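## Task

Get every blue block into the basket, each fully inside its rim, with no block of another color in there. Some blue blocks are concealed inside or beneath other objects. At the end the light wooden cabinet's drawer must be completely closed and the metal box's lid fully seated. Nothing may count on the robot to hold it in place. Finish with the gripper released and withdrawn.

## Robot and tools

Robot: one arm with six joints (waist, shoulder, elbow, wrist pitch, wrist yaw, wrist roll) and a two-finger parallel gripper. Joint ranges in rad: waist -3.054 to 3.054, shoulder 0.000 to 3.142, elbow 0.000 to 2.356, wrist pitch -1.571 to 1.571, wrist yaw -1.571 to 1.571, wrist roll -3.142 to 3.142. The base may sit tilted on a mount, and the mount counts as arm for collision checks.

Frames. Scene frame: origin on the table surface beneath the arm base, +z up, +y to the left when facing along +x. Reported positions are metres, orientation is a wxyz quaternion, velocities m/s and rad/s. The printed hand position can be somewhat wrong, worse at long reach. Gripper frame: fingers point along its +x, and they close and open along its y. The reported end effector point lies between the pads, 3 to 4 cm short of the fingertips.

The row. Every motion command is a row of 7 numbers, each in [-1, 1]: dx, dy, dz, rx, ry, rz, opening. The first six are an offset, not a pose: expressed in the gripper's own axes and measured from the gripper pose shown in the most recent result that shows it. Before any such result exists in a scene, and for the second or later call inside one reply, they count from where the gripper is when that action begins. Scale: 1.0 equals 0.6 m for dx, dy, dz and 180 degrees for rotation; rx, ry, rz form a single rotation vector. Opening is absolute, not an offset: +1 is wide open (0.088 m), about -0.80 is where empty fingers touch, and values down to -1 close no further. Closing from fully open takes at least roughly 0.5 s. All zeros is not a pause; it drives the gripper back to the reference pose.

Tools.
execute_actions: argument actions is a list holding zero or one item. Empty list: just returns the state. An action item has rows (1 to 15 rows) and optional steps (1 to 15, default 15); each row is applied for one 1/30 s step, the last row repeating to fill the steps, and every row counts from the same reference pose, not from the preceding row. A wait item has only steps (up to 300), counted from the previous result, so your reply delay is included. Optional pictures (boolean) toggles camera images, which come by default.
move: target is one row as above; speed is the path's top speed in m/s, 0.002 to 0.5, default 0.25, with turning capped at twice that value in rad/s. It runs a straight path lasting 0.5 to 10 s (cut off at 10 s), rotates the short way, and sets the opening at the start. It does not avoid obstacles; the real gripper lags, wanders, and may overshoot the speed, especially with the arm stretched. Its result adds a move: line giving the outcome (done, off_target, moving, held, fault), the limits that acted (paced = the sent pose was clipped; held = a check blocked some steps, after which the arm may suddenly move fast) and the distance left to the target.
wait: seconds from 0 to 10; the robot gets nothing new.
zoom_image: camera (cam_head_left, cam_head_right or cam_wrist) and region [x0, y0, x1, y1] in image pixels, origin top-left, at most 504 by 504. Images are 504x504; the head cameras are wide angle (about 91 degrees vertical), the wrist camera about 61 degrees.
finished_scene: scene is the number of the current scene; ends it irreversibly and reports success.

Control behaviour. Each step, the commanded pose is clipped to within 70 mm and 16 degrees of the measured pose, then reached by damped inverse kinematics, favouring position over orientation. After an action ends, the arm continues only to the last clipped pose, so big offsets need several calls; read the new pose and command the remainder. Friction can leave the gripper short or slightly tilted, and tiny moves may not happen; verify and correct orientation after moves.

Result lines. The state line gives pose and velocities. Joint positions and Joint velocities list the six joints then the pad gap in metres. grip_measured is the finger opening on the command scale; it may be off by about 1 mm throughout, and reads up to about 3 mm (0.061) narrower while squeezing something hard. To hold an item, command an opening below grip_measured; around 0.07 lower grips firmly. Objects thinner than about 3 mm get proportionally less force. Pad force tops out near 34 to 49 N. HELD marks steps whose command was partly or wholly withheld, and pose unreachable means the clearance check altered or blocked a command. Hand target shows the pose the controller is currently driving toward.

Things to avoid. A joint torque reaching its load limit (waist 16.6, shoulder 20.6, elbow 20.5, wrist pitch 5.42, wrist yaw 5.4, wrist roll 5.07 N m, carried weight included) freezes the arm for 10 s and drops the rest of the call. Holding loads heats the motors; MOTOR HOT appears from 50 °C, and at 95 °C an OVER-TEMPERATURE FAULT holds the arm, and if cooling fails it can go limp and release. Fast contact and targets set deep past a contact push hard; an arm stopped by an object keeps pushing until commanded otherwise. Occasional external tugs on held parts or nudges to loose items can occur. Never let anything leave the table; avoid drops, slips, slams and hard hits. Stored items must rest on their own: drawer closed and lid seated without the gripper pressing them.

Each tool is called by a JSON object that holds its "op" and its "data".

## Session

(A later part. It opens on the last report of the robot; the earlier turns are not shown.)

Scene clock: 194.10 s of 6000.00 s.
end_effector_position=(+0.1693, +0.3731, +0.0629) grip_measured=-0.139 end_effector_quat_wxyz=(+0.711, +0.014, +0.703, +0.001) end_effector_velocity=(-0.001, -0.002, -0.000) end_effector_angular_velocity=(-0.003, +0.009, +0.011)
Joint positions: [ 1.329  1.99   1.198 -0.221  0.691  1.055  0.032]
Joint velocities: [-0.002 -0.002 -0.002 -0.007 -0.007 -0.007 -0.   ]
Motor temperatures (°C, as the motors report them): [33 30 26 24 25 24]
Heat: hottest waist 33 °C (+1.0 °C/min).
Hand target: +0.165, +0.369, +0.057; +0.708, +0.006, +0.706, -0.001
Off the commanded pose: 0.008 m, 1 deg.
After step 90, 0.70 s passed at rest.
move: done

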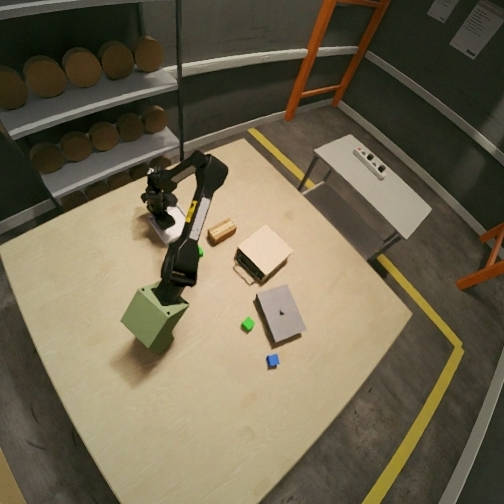

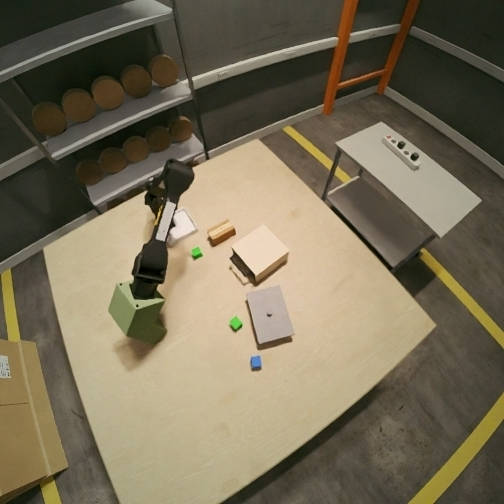

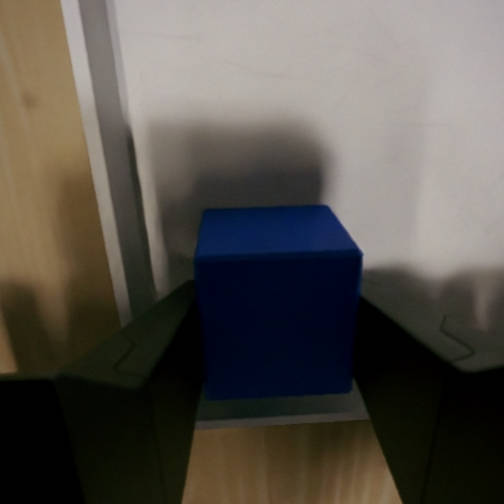

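{"op": "execute_actions", "data": {"actions": [{"rows": [[0,0,0,0,0,0,-0.17],[0,0,0,0,0,0,-0.14],[0,0,0,0,0,0,-0.11],[0,0,0,0,0,0,-0.08],[0,0,0,0,0,0,-0.05],[0,0,0,0,0,0,-0.02],[0,0,0,0,0,0,0.01],[0,0,0,0,0,0,0.03]], "steps": 15}]}}

Scene clock: 199.83 s of 6000.00 s.
end_effector_position=(+0.1692, +0.3731, +0.0629) grip_measured=+0.014 end_effector_quat_wxyz=(+0.711, +0.014, +0.703, +0.001) end_effector_velocity=(-0.004, -0.003, -0.000) end_effector_angular_velocity=(-0.005, +0.027, +0.006)
Joint positions: [ 1.329  1.99   1.197 -0.22   0.691  1.055  0.04 ]
Joint velocities: [-0.002 -0.002 -0.002 -0.022 -0.022  0.007  0.006]
Motor temperatures (°C, as the motors report them): [33 30 26 24 25 24]
Heat: hottest waist 33 °C (+2.0 °C/min).
Hand target: +0.169, +0.373, +0.063; +0.711, +0.014, +0.703, +0.001
Off the commanded pose: 0.000 m, 0 deg.
Steps of this call (steps 1 to 90: nothing new was sent; then 2.23 s passed at rest; steps 91 to 105: all 15 steps of this action). Readings (end_effector_position):
91: (+0.1692, +0.3731, +0.0629)
92: (+0.1692, +0.3731, +0.0629)
94: (+0.1692, +0.3731, +0.0629)
98: (+0.1692, +0.3731, +0.0629)
105: the state above

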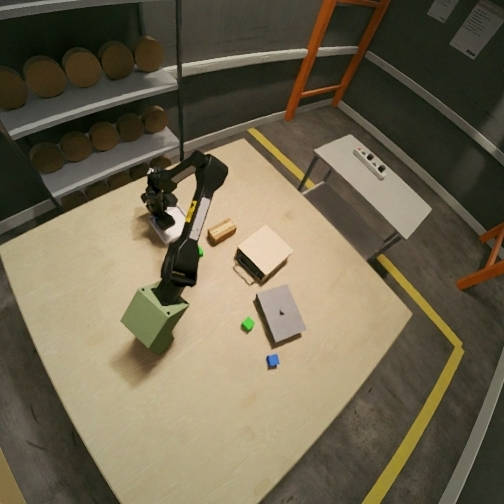

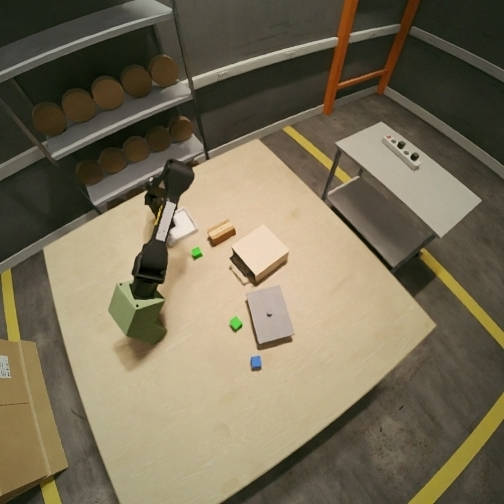

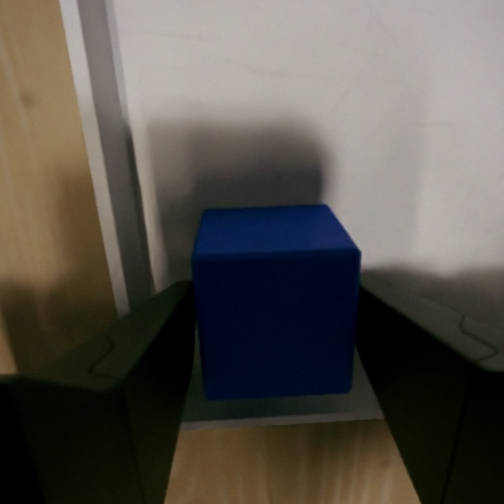

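{"op": "move", "data": {"target": [-0.11, 0.003, 0, 0, 0, 0, 0.08], "speed": 0.08}}

Scene clock: 204.67 s of 6000.00 s.
end_effector_position=(+0.1638, +0.3699, +0.1232) grip_measured=+0.077 end_effector_quat_wxyz=(+0.708, +0.004, +0.706, +0.002) end_effector_velocity=(+0.003, -0.006, +0.003) end_effector_angular_velocity=(-0.025, -0.013, +0.012)
Joint positions: [ 1.445  1.861  1.197 -0.456  0.746  1.187  0.043]
Joint velocities: [ 0.002 -0.007  0.002 -0.037  0.022  0.007  0.   ]
Motor temperatures (°C, as the motors report them): [34 31 26 24 25 24]
Heat: hottest waist 34 °C (+3.0 °C/min).
Hand target: +0.169, +0.373, +0.129; +0.711, +0.014, +0.703, +0.001
Off the commanded pose: 0.008 m, 1 deg.
After step 90, 0.60 s passed at rest.
move: done

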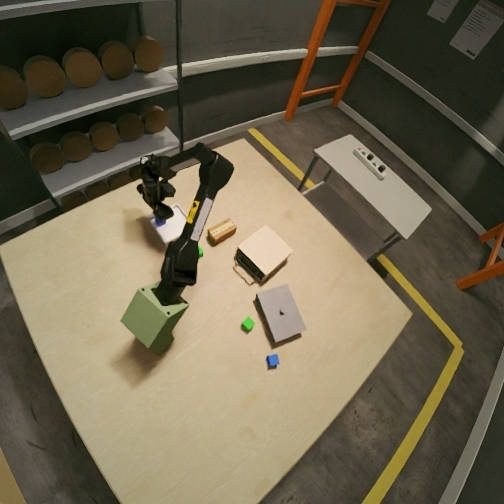

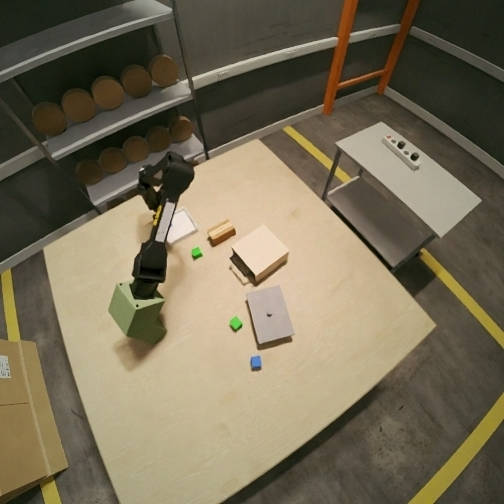

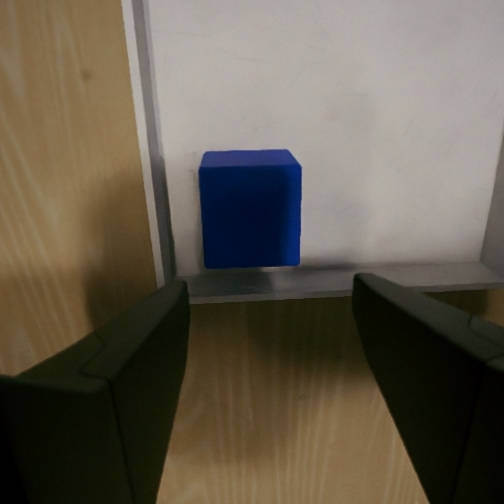

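{"op": "zoom_image", "data": {"camera": "cam_head_left", "region": [220, 215, 304, 299]}}

{"op": "zoom_image", "data": {"camera": "cam_head_right", "region": [215, 215, 299, 299]}}

Region (220, 215, 304, 299) of cam_head_left's 504x504 image, scaled by 6.000, with more detail than that image has.

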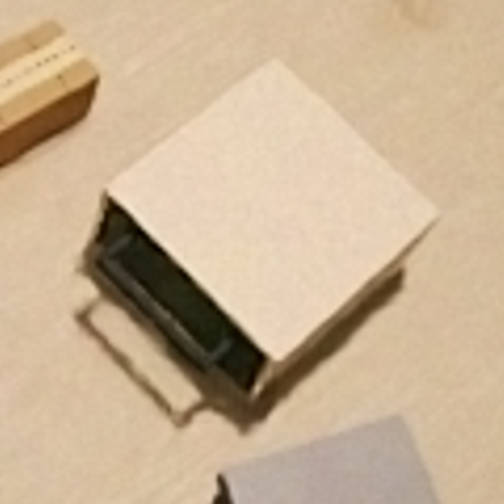

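Region (215, 215, 299, 299) of cam_head_right's 504x504 image, scaled by 6.000, with more detail than that image has.

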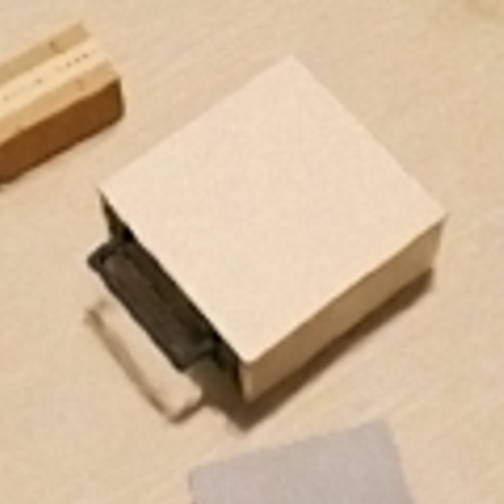

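{"op": "move", "data": {"target": [-0.05, -0.632, 0.2537, 0.467, 0, 0, 0.08], "speed": 0.2}}

Scene clock: 233.53 s of 6000.00 s.
end_effector_position=(+0.3083, -0.0090, +0.1497) grip_measured=+0.077 end_effector_quat_wxyz=(+0.525, +0.475, +0.525, -0.473) end_effector_velocity=(+0.001, -0.002, +0.001) end_effector_angular_velocity=(+0.010, +0.002, -0.006)
Joint positions: [-0.136  1.032  0.667 -0.41  -0.327  1.393  0.043]
Joint velocities: [-0.017  0.007  0.007 -0.007 -0.022 -0.007 -0.   ]
Motor temperatures (°C, as the motors report them): [35 33 27 24 25 24]
Heat: hottest waist 35 °C (+4.1 °C/min).
Hand target: +0.310, -0.010, +0.149; +0.523, +0.475, +0.526, -0.473
Off the commanded pose: 0.007 m, 0 deg.
After step 90, 21.70 s passed at rest.
move: done

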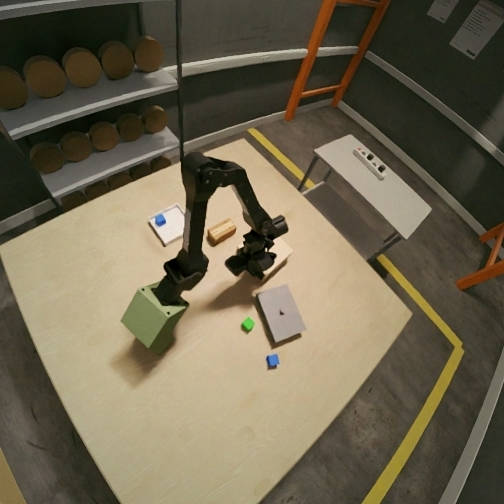

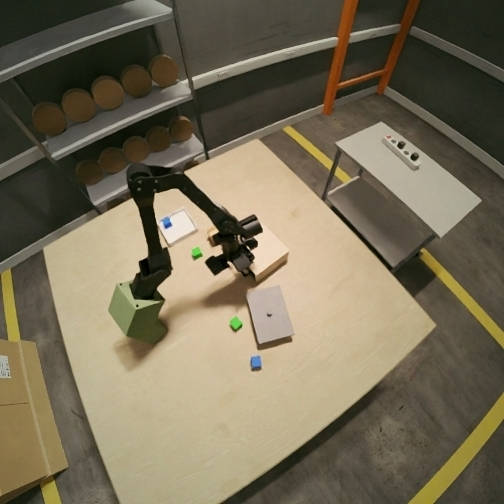

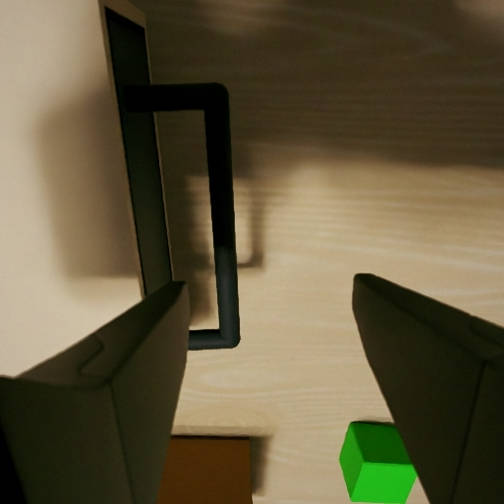

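{"op": "move", "data": {"target": [0.052, -0.004, -0.005, 0.006, 0, 0.083, -0.3], "speed": 0.07}}

Scene clock: 260.30 s of 6000.00 s.
end_effector_position=(+0.3100, -0.0057, +0.1216) grip_measured=-0.297 end_effector_quat_wxyz=(+0.581, +0.545, +0.452, -0.401) end_effector_velocity=(-0.001, -0.001, -0.002) end_effector_angular_velocity=(-0.004, -0.011, -0.004)
Joint positions: [-0.093  1.049  0.401  0.168 -0.321  1.523  0.024]
Joint velocities: [ 0.002  0.007 -0.017  0.037  0.007  0.007 -0.   ]
Motor temperatures (°C, as the motors report them): [31 31 27 24 25 24]
Heat: hottest waist 31 °C (-3.0 °C/min).
Hand target: +0.306, -0.006, +0.118; +0.577, +0.544, +0.453, -0.406
Off the commanded pose: 0.005 m, 1 deg.
After step 90, 21.60 s passed at rest.
move: done

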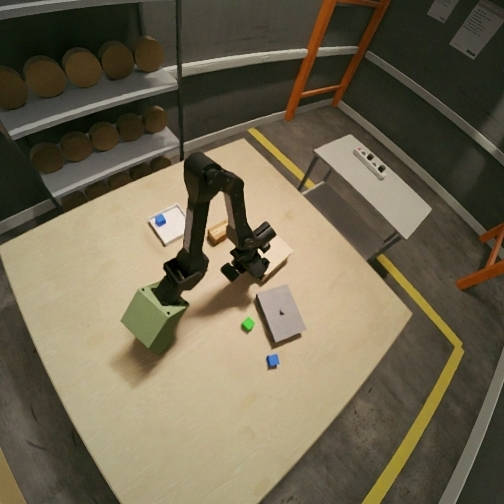

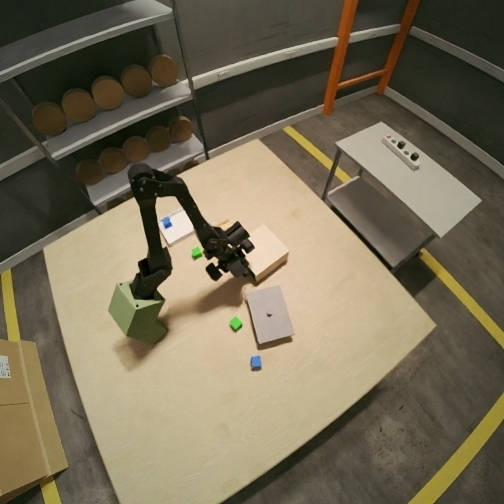

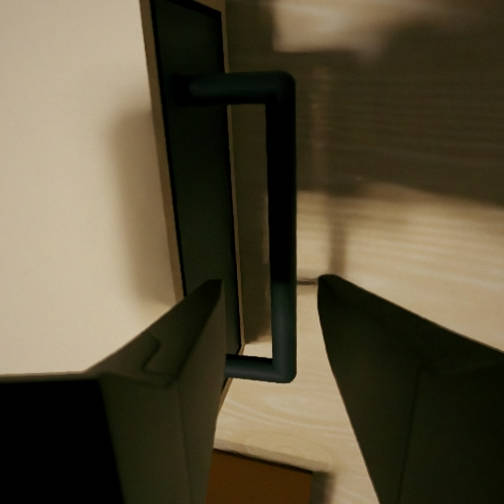

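{"op": "move", "data": {"target": [0.052, -0.015, 0, 0, 0, 0, -0.3], "speed": 0.04}}

Scene clock: 276.43 s of 6000.00 s.
end_effector_position=(+0.3121, -0.0054, +0.0919) grip_measured=-0.297 end_effector_quat_wxyz=(+0.584, +0.545, +0.451, -0.398) end_effector_velocity=(-0.003, +0.001, -0.004) end_effector_angular_velocity=(+0.007, +0.012, +0.008)
Joint positions: [-0.049  1.228  0.399  0.362 -0.282  1.542  0.024]
Joint velocities: [ 0.002  0.017 -0.002  0.007 -0.007 -0.007  0.   ]
Motor temperatures (°C, as the motors report them): [30 30 27 25 25 24]
Heat: hottest waist 30 °C (-5.0 °C/min).
Hand target: +0.310, -0.006, +0.089; +0.582, +0.545, +0.452, -0.401
Off the commanded pose: 0.004 m, 1 deg.
After step 90, 11.97 s passed at rest.
move: done

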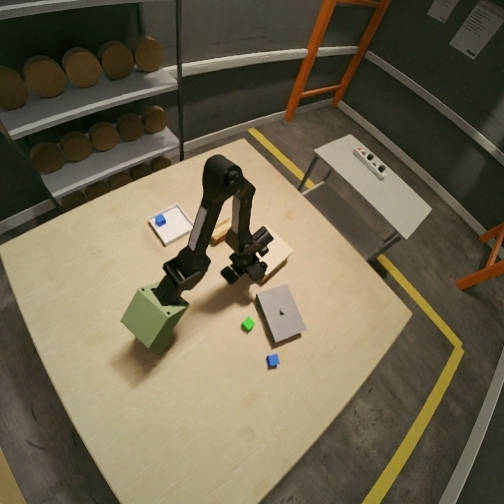

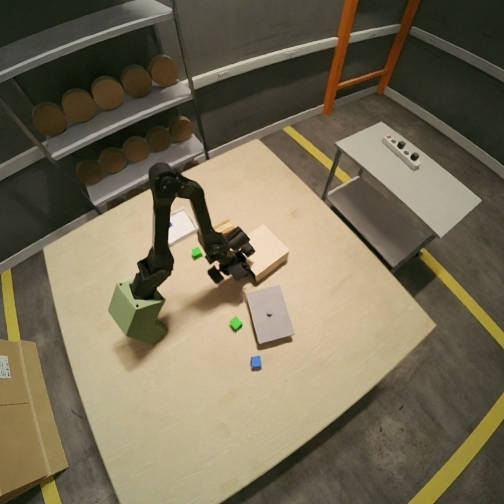

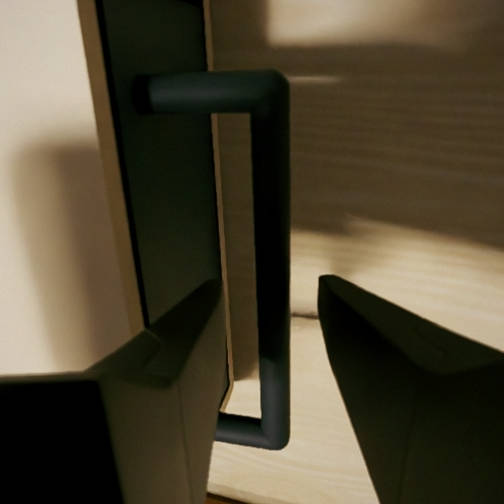

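{"op": "move", "data": {"target": [0.024, -0.006, 0, 0, 0, -0.003, -0.35], "speed": 0.025}}

Scene clock: 291.13 s of 6000.00 s.
end_effector_position=(+0.3117, -0.0053, +0.0791) grip_measured=-0.347 end_effector_quat_wxyz=(+0.583, +0.543, +0.454, -0.399) end_effector_velocity=(+0.002, -0.000, -0.001) end_effector_angular_velocity=(+0.003, -0.002, +0.008)
Joint positions: [-0.033  1.303  0.41   0.421 -0.269  1.544  0.022]
Joint velocities: [-0.002  0.012  0.007  0.007 -0.007 -0.007 -0.   ]
Motor temperatures (°C, as the motors report them): [30 30 26 25 25 24]
Heat: hottest waist 30 °C (-5.0 °C/min).
Hand target: +0.313, -0.005, +0.077; +0.582, +0.543, +0.453, -0.400
Off the commanded pose: 0.002 m, 0 deg.
After step 90, 10.83 s passed at rest.
move: done

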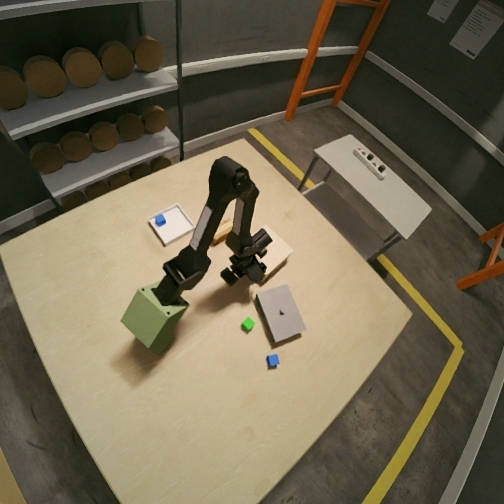

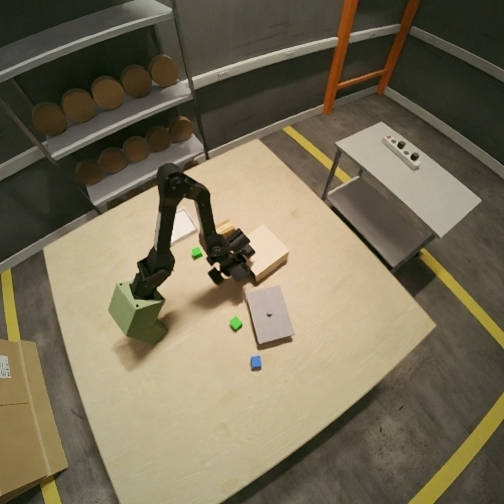

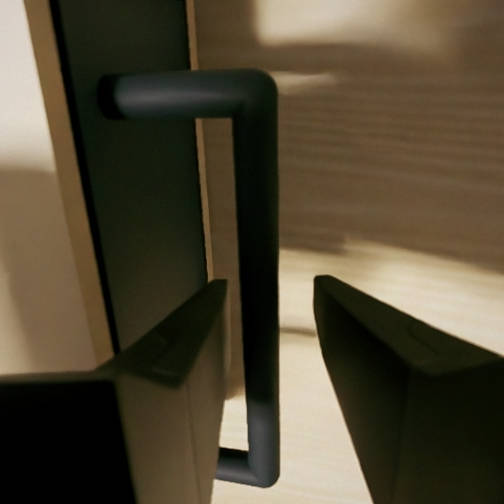

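{"op": "execute_actions", "data": {"actions": [{"rows": [[0,0,0,0,0,0,-0.38],[0,0,0,0,0,0,-0.41],[0,0,0,0,0,0,-0.44],[0,0,0,0,0,0,-0.47],[0,0,0,0,0,0,-0.50],[0,0,0,0,0,0,-0.52],[0,0,0,0,0,0,-0.54],[0,0,0,0,0,0,-0.56],[0,0,0,0,0,0,-0.58]], "steps": 14}], "pictures": false}}

{"op": "move", "data": {"target": [-0.043, -0.153, 0, 0, 0, -0.087, -0.58], "speed": 0.04}}

Scene clock: 302.63 s of 6000.00 s.
end_effector_position=(+0.3125, -0.0053, +0.0790) grip_measured=-0.557 end_effector_quat_wxyz=(+0.584, +0.543, +0.453, -0.398) end_effector_velocity=(-0.002, +0.000, +0.000) end_effector_angular_velocity=(+0.003, +0.007, +0.006)
Joint positions: [-0.033  1.305  0.412  0.423 -0.268  1.544  0.012]
Joint velocities: [-0.002 -0.002 -0.002 -0.007 -0.007 -0.007 -0.008]
Motor temperatures (°C, as the motors report them): [30 30 26 25 25 24]
Heat: hottest waist 30 °C (-3.0 °C/min).
Hand target: +0.312, -0.005, +0.079; +0.583, +0.543, +0.454, -0.399
Off the commanded pose: 0.001 m, 0 deg.
Steps of this call (steps 1 to 90: nothing new was sent; then 8.03 s passed at rest; steps 91 to 104: all 14 steps of this action). Readings (end_effector_position):
91: (+0.3117, -0.0053, +0.0788)
92: (+0.3117, -0.0053, +0.0788)
94: (+0.3117, -0.0053, +0.0788)
98: (+0.3117, -0.0053, +0.0788)
104: the state above

Scene clock: 306.60 s of 6000.00 s.
end_effector_position=(+0.2227, -0.0140, +0.0778) grip_measured=-0.577 end_effector_quat_wxyz=(+0.528, +0.478, +0.521, -0.471) end_effector_velocity=(-0.005, -0.000, +0.000) end_effector_angular_velocity=(-0.005, +0.022, +0.003)
Joint positions: [-0.068  1.252  0.277  0.227 -0.277  1.447  0.011]
Joint velocities: [ 0.002 -0.002 -0.002 -0.022  0.007 -0.007  0.   ]
Motor temperatures (°C, as the motors report them): [30 30 26 25 25 24]
Heat: hottest waist 30 °C (-2.0 °C/min).
Hand target: +0.218, -0.014, +0.079; +0.524, +0.476, +0.524, -0.473
Off the commanded pose: 0.005 m, 1 deg.
move: done

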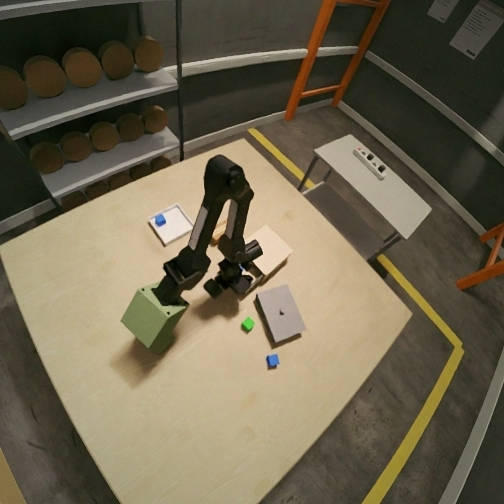

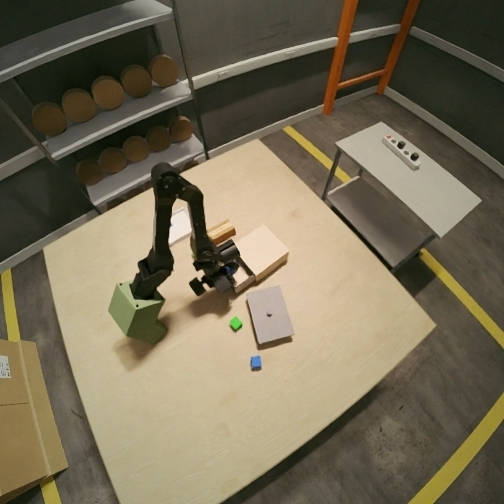

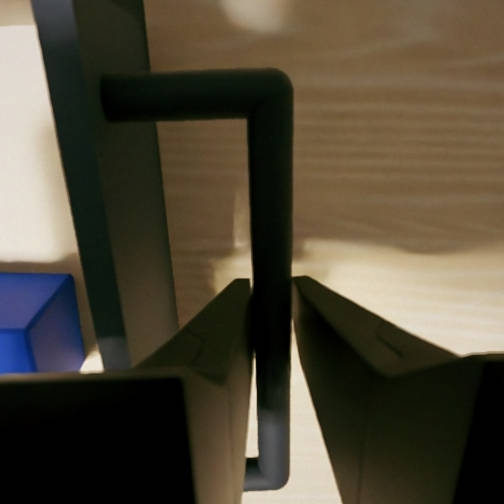

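{"op": "move", "data": {"target": [-0.1, 0.004, 0, 0, 0, -0.003, -0.47], "speed": 0.07}}

Scene clock: 311.93 s of 6000.00 s.
end_effector_position=(+0.2195, -0.0141, +0.1350) grip_measured=-0.473 end_effector_quat_wxyz=(+0.520, +0.475, +0.525, -0.478) end_effector_velocity=(-0.005, +0.002, +0.003) end_effector_angular_velocity=(+0.015, +0.016, +0.006)
Joint positions: [-0.183  0.862  0.307 -0.242 -0.358  1.362  0.016]
Joint velocities: [-0.012 -0.017 -0.002 -0.037 -0.022 -0.022 -0.   ]
Motor temperatures (°C, as the motors report them): [29 30 26 25 25 24]
Heat: hottest shoulder 30 °C (-2.0 °C/min).
Hand target: +0.224, -0.014, +0.137; +0.525, +0.476, +0.523, -0.473
Off the commanded pose: 0.006 m, 1 deg.
After step 90, 1.00 s passed at rest.
move: done

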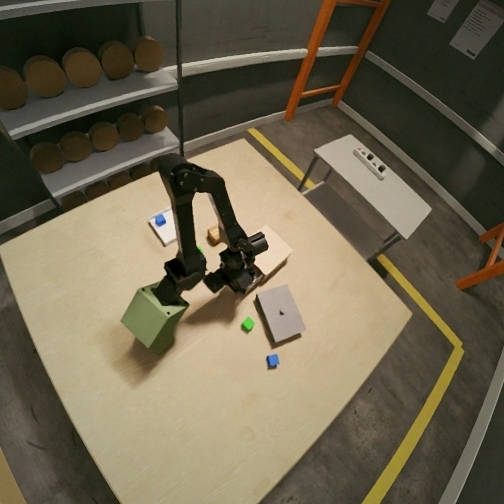

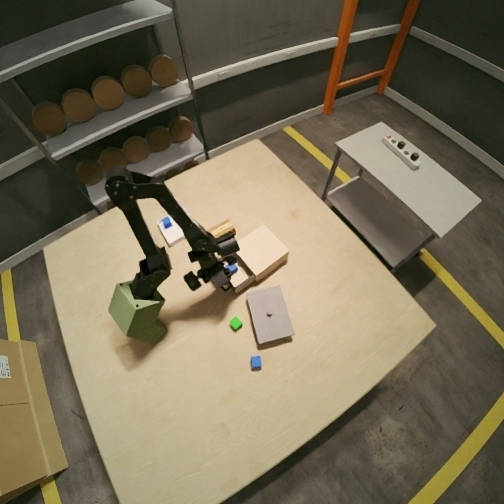

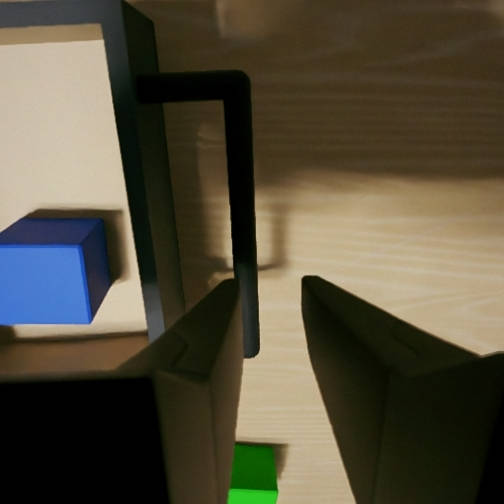

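{"op": "move", "data": {"target": [0.0, 0.085, 0.0, 0, 0, 0.004, -0.47], "speed": 0.1}}

Scene clock: 331.37 s of 6000.00 s.
end_effector_position=(+0.2683, -0.0096, +0.1357) grip_measured=-0.473 end_effector_quat_wxyz=(+0.525, +0.478, +0.522, -0.472) end_effector_velocity=(-0.001, -0.000, -0.002) end_effector_angular_velocity=(+0.007, +0.025, -0.017)
Joint positions: [-0.131  0.976  0.483 -0.274 -0.325  1.403  0.016]
Joint velocities: [-0.002  0.022  0.017 -0.022 -0.007  0.007 -0.   ]
Motor temperatures (°C, as the motors report them): [29 29 27 25 25 24]
Heat: hottest waist 29 °C (-2.0 °C/min).
Hand target: +0.270, -0.010, +0.135; +0.523, +0.478, +0.522, -0.474
Off the commanded pose: 0.002 m, 0 deg.
After step 90, 15.53 s passed at rest.
move: done

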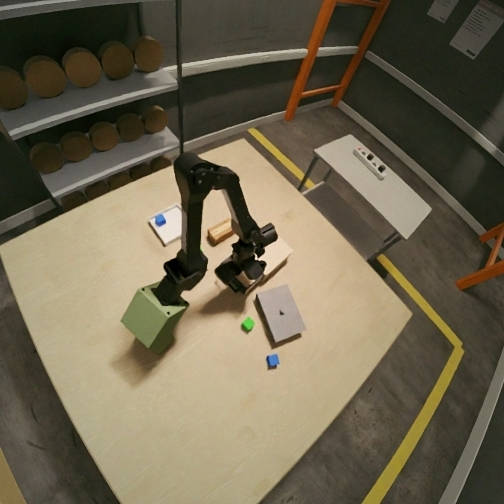

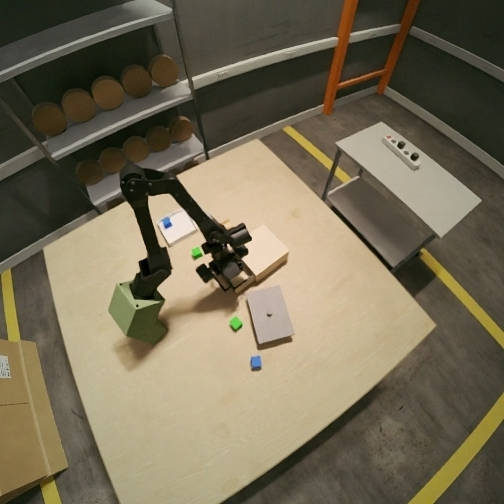

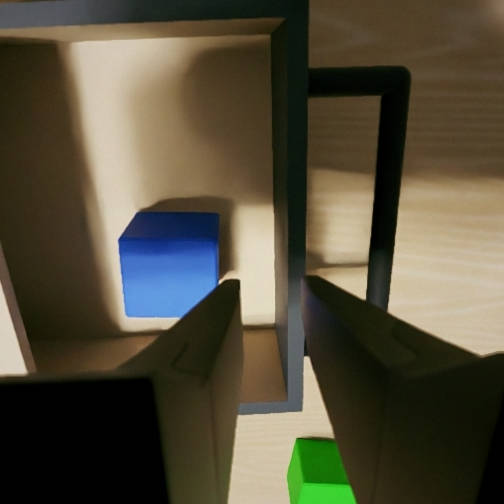

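{"op": "move", "data": {"target": [0.017, 0.058, -0.027, -0.483, 0, 0, 0.15], "speed": 0.3}}

Scene clock: 350.03 s of 6000.00 s.
end_effector_position=(+0.3001, +0.0095, +0.1272) grip_measured=+0.147 end_effector_quat_wxyz=(+0.711, -0.011, +0.703, +0.014) end_effector_velocity=(-0.005, -0.003, +0.000) end_effector_angular_velocity=(-0.013, +0.020, -0.003)
Joint positions: [-0.01   1.066  0.6   -0.273 -0.238 -0.02   0.046]
Joint velocities: [-0.007 -0.002 -0.002 -0.022  0.007 -0.007 -0.   ]
Motor temperatures (°C, as the motors report them): [29 29 27 24 25 24]
Heat: hottest waist 29 °C (-1.0 °C/min).
Hand target: +0.302, +0.010, +0.126; +0.710, -0.014, +0.704, +0.016
Off the commanded pose: 0.002 m, 0 deg.
After step 90, 12.60 s passed at rest.
move: done

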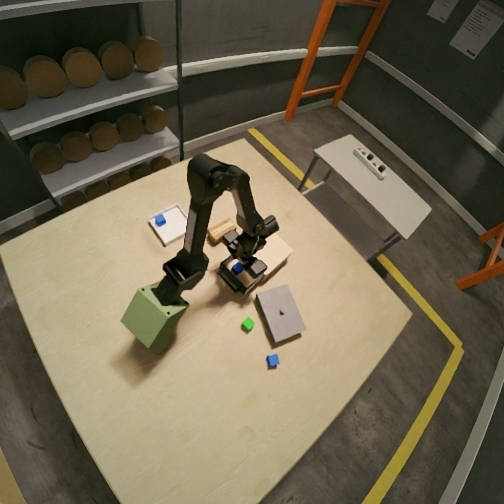

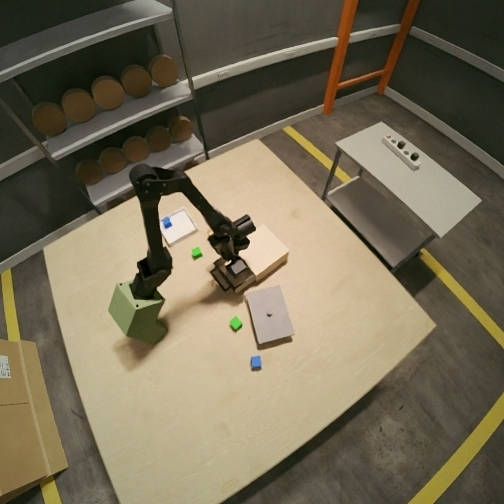

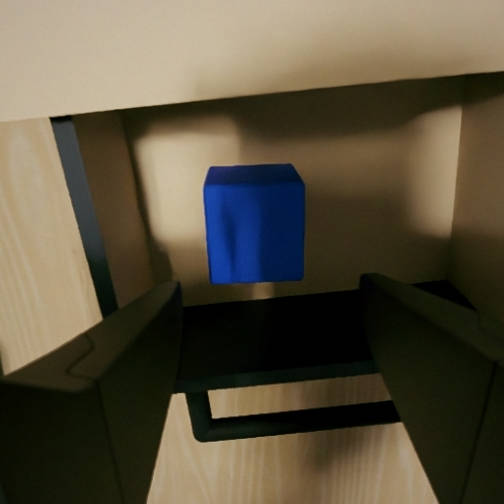

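{"op": "move", "data": {"target": [0.1, 0.0, 0.001, 0, 0.002, 0, 0.15], "speed": 0.05}}

Scene clock: 367.50 s of 6000.00 s.
end_effector_position=(+0.3009, +0.0099, +0.0698) grip_measured=+0.147 end_effector_quat_wxyz=(+0.710, -0.011, +0.704, +0.016) end_effector_velocity=(-0.001, -0.000, -0.002) end_effector_angular_velocity=(+0.005, +0.002, +0.005)
Joint positions: [ 0.049  1.333  0.6   -0.002 -0.196  0.017  0.046]
Joint velocities: [-0.002  0.007 -0.002  0.007 -0.007 -0.007 -0.   ]
Motor temperatures (°C, as the motors report them): [29 29 27 24 25 24]
Heat: hottest waist 29 °C (-1.0 °C/min).
Hand target: +0.302, +0.010, +0.068; +0.709, -0.011, +0.705, +0.014
Off the commanded pose: 0.003 m, 0 deg.
After step 90, 12.87 s passed at rest.
move: done

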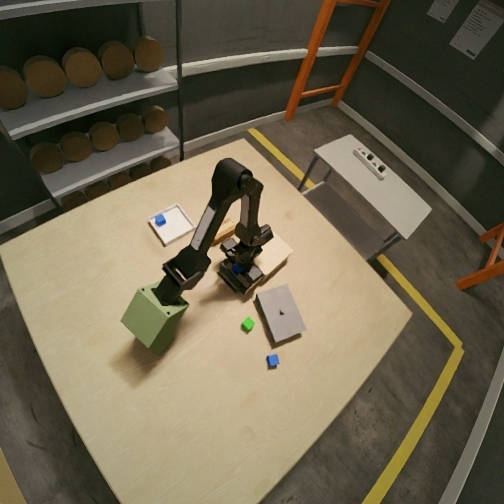

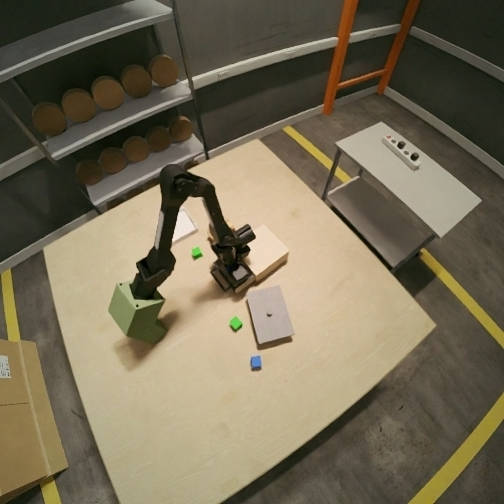

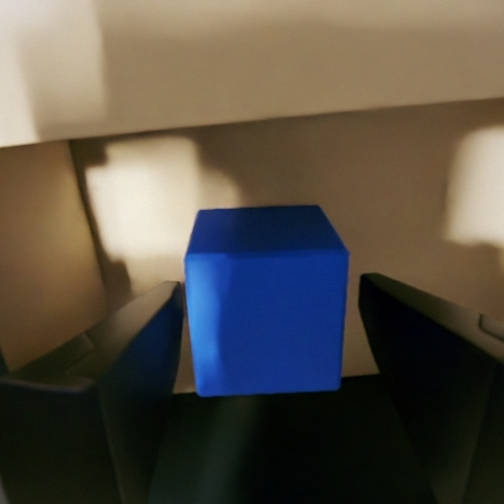

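{"op": "execute_actions", "data": {"actions": [{"rows": [[0,0.001,0,0,0,0,0.12],[0,0.002,0,0,0,0,0.09],[0,0.003,0,0,0,0,0.06],[0,0.004,0,0,0,0,0.03],[0,0.005,0,0,0,0,0.0],[0,0.006,0,0,0,0,-0.03],[0,0.006,0,0,0,0,-0.06],[0,0.006,0,0,0,0,-0.09],[0,0.006,0,0,0,0,-0.12],[0,0.006,0,0,0,0,-0.15],[0,0.006,0,0,0,0,-0.18],[0,0.006,0,0,0,0,-0.21]], "steps": 15}], "pictures": false}}

{"op": "move", "data": {"target": [-0.135, 0, 0, 0, 0, 0, -0.21], "speed": 0.08}}

Scene clock: 374.30 s of 6000.00 s.
end_effector_position=(+0.3004, +0.0125, +0.0690) grip_measured=-0.135 end_effector_quat_wxyz=(+0.709, -0.012, +0.705, +0.016) end_effector_velocity=(-0.002, +0.002, +0.000) end_effector_angular_velocity=(+0.009, +0.008, +0.022)
Joint positions: [ 0.06   1.335  0.6   -0.001 -0.188  0.023  0.032]
Joint velocities: [ 0.002 -0.002 -0.002 -0.007 -0.007 -0.022  0.   ]
Motor temperatures (°C, as the motors report them): [29 29 27 24 25 24]
Heat: hottest waist 29 °C (-1.0 °C/min).
Hand target: +0.301, +0.013, +0.070; +0.710, -0.011, +0.704, +0.016
Off the commanded pose: 0.001 m, 0 deg.
Steps of this call (steps 1 to 90: nothing new was sent; then 3.30 s passed at rest; steps 91 to 105: all 15 steps of this action). Readings (end_effector_position):
91: (+0.3009, +0.0098, +0.0695)
92: (+0.3008, +0.0100, +0.0695)
94: (+0.3008, +0.0104, +0.0694)
98: (+0.3006, +0.0120, +0.0691)
105: the state above

Scene clock: 376.03 s of 6000.00 s.
end_effector_position=(+0.2943, +0.0112, +0.1456) grip_measured=-0.135 end_effector_quat_wxyz=(+0.703, -0.010, +0.711, +0.014) end_effector_velocity=(-0.002, -0.000, +0.003) end_effector_angular_velocity=(+0.002, +0.006, +0.001)
Joint positions: [-0.025  0.988  0.614 -0.393 -0.249 -0.034  0.032]
Joint velocities: [-0.007 -0.012  0.002 -0.022 -0.007 -0.007 -0.   ]
Motor temperatures (°C, as the motors report them): [29 29 27 24 25 24]
Heat: hottest waist 29 °C (-1.0 °C/min).
Hand target: +0.300, +0.012, +0.150; +0.709, -0.012, +0.705, +0.016
Off the commanded pose: 0.007 m, 1 deg.
move: done

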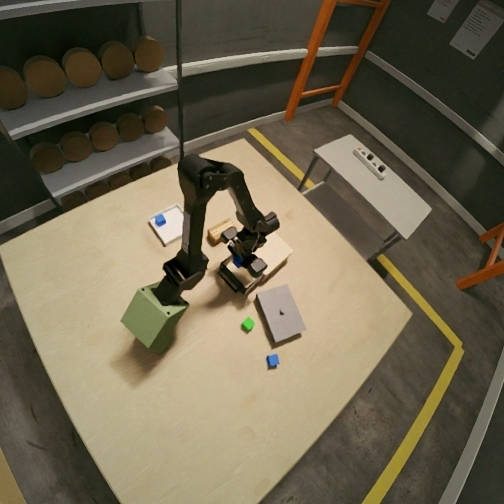

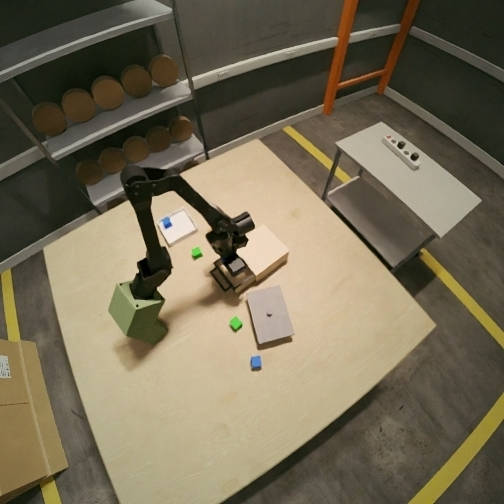

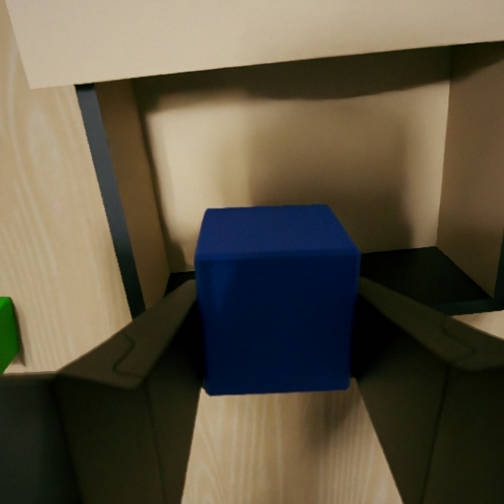

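{"op": "move", "data": {"target": [0.0437, 0.6025, -0.078, 0.0108, -0.0036, 0, -0.21], "speed": 0.18}}

Scene clock: 387.60 s of 6000.00 s.
end_effector_position=(+0.2416, +0.3677, +0.1256) grip_measured=-0.135 end_effector_quat_wxyz=(+0.708, +0.005, +0.706, +0.003) end_effector_velocity=(-0.002, -0.002, -0.002) end_effector_angular_velocity=(-0.019, +0.019, +0.011)
Joint positions: [ 1.3    1.794  1.336 -0.549  0.675  1.018  0.032]
Joint velocities: [-0.002  0.012  0.017 -0.037 -0.007  0.007 -0.   ]
Motor temperatures (°C, as the motors report them): [29 30 27 24 25 24]
Heat: hottest shoulder 30 °C (+0.0 °C/min).
Hand target: +0.240, +0.370, +0.124; +0.708, +0.003, +0.706, +0.002
Off the commanded pose: 0.008 m, 0 deg.
After step 90, 5.97 s passed at rest.
move: done

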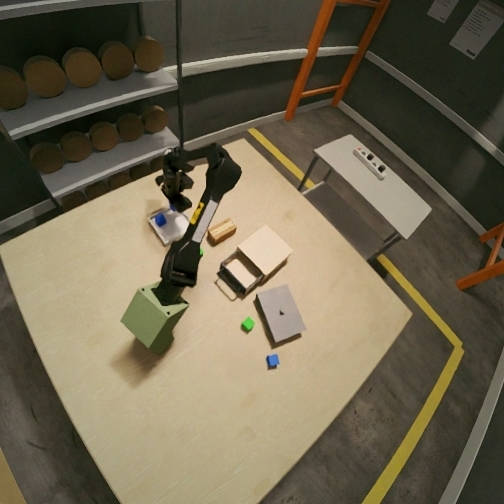

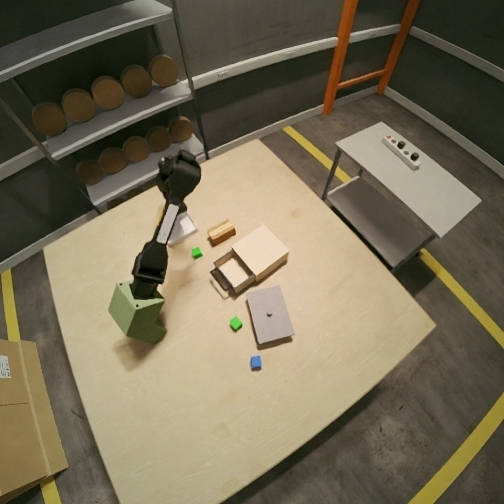

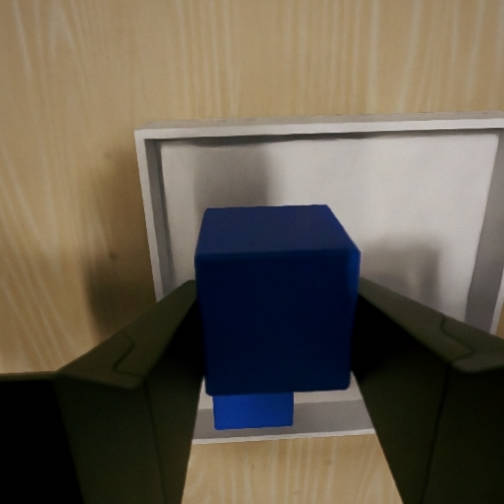

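{"op": "move", "data": {"target": [0.085, -0.006, -0.011, 0, 0, -0.002, -0.21], "speed": 0.06}}

{"op": "move", "data": {"target": [0.028, -0.003, -0.003, 0, 0, 0, -0.21], "speed": 0.015}}

Scene clock: 395.83 s of 6000.00 s.
end_effector_position=(+0.2403, +0.3672, +0.0799) grip_measured=-0.135 end_effector_quat_wxyz=(+0.712, +0.011, +0.703, -0.001) end_effector_velocity=(-0.001, +0.000, -0.002) end_effector_angular_velocity=(+0.004, +0.004, +0.019)
Joint positions: [ 1.228  1.884  1.31  -0.377  0.64   0.948  0.032]
Joint velocities: [-0.002  0.002 -0.002  0.007 -0.007 -0.022  0.   ]
Motor temperatures (°C, as the motors report them): [30 30 27 24 25 24]
Heat: hottest waist 30 °C (+1.0 °C/min).
Hand target: +0.235, +0.365, +0.075; +0.708, +0.003, +0.706, +0.001
Off the commanded pose: 0.008 m, 1 deg.
After step 90, 4.00 s passed at rest.
move: done

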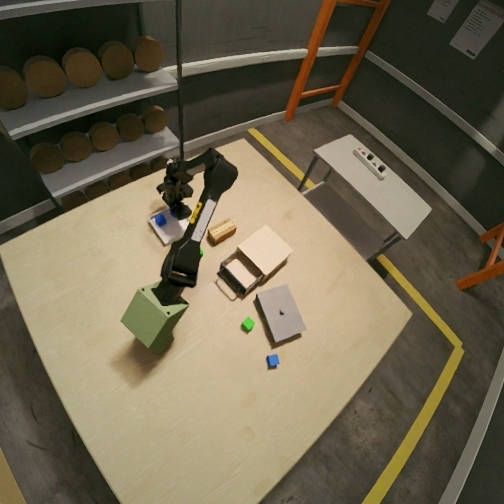

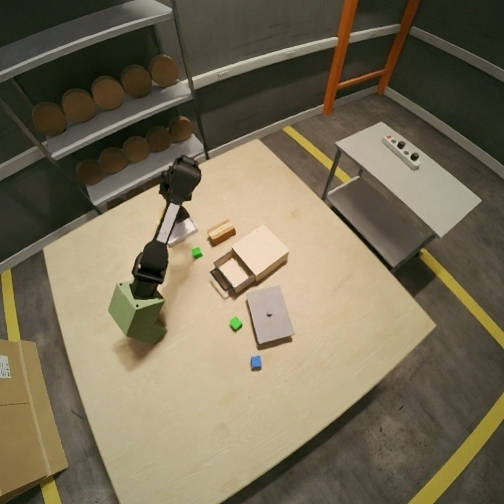

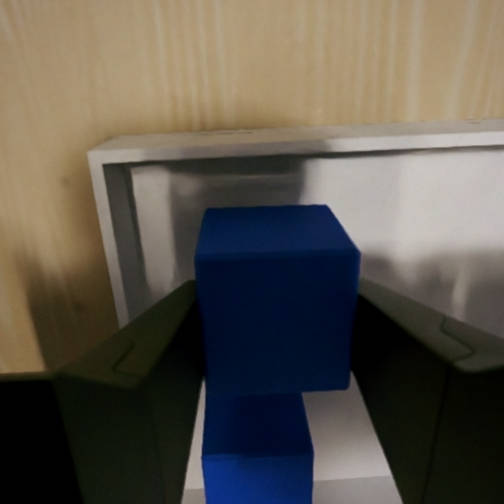

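Scene clock: 397.20 s of 6000.00 s.
end_effector_position=(+0.2443, +0.3679, +0.0681) grip_measured=-0.135 end_effector_quat_wxyz=(+0.715, +0.019, +0.699, -0.002) end_effector_velocity=(-0.003, -0.000, -0.000) end_effector_angular_velocity=(+0.007, +0.020, +0.025)
Joint positions: [ 1.204  1.907  1.31  -0.324  0.629  0.928  0.032]
Joint velocities: [-0.002 -0.002 -0.002 -0.007 -0.022 -0.022 -0.   ]
Motor temperatures (°C, as the motors report them): [30 30 27 24 25 24]
Heat: hottest waist 30 °C (+1.0 °C/min).
Hand target: +0.239, +0.366, +0.063; +0.712, +0.011, +0.702, -0.001
Off the commanded pose: 0.008 m, 1 deg.
move: done

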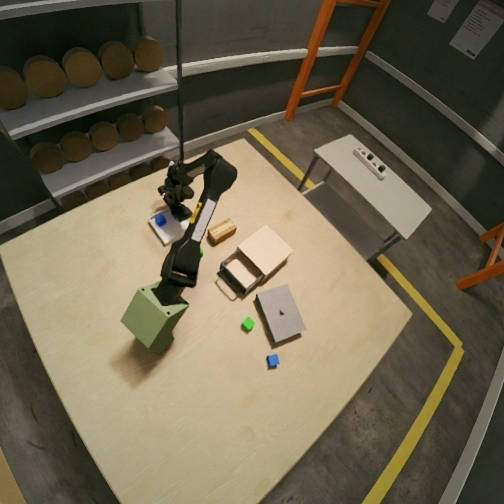

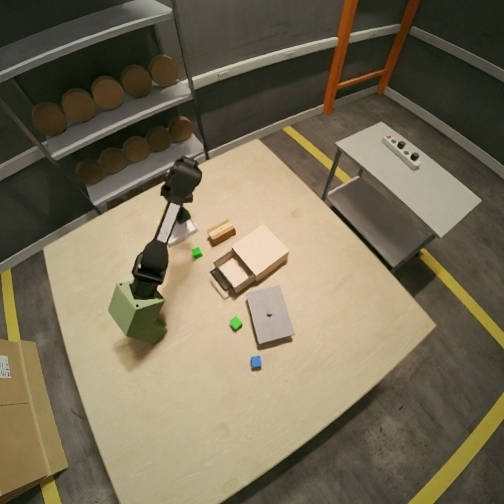

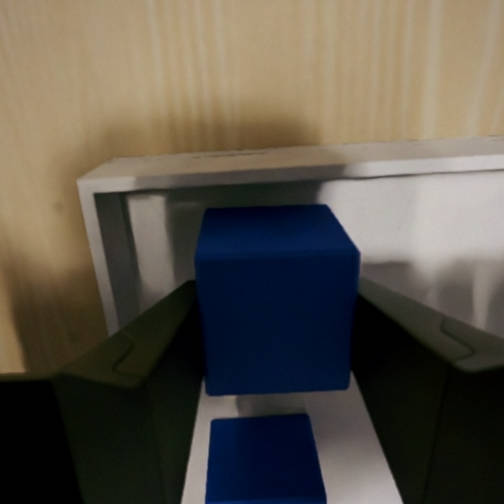

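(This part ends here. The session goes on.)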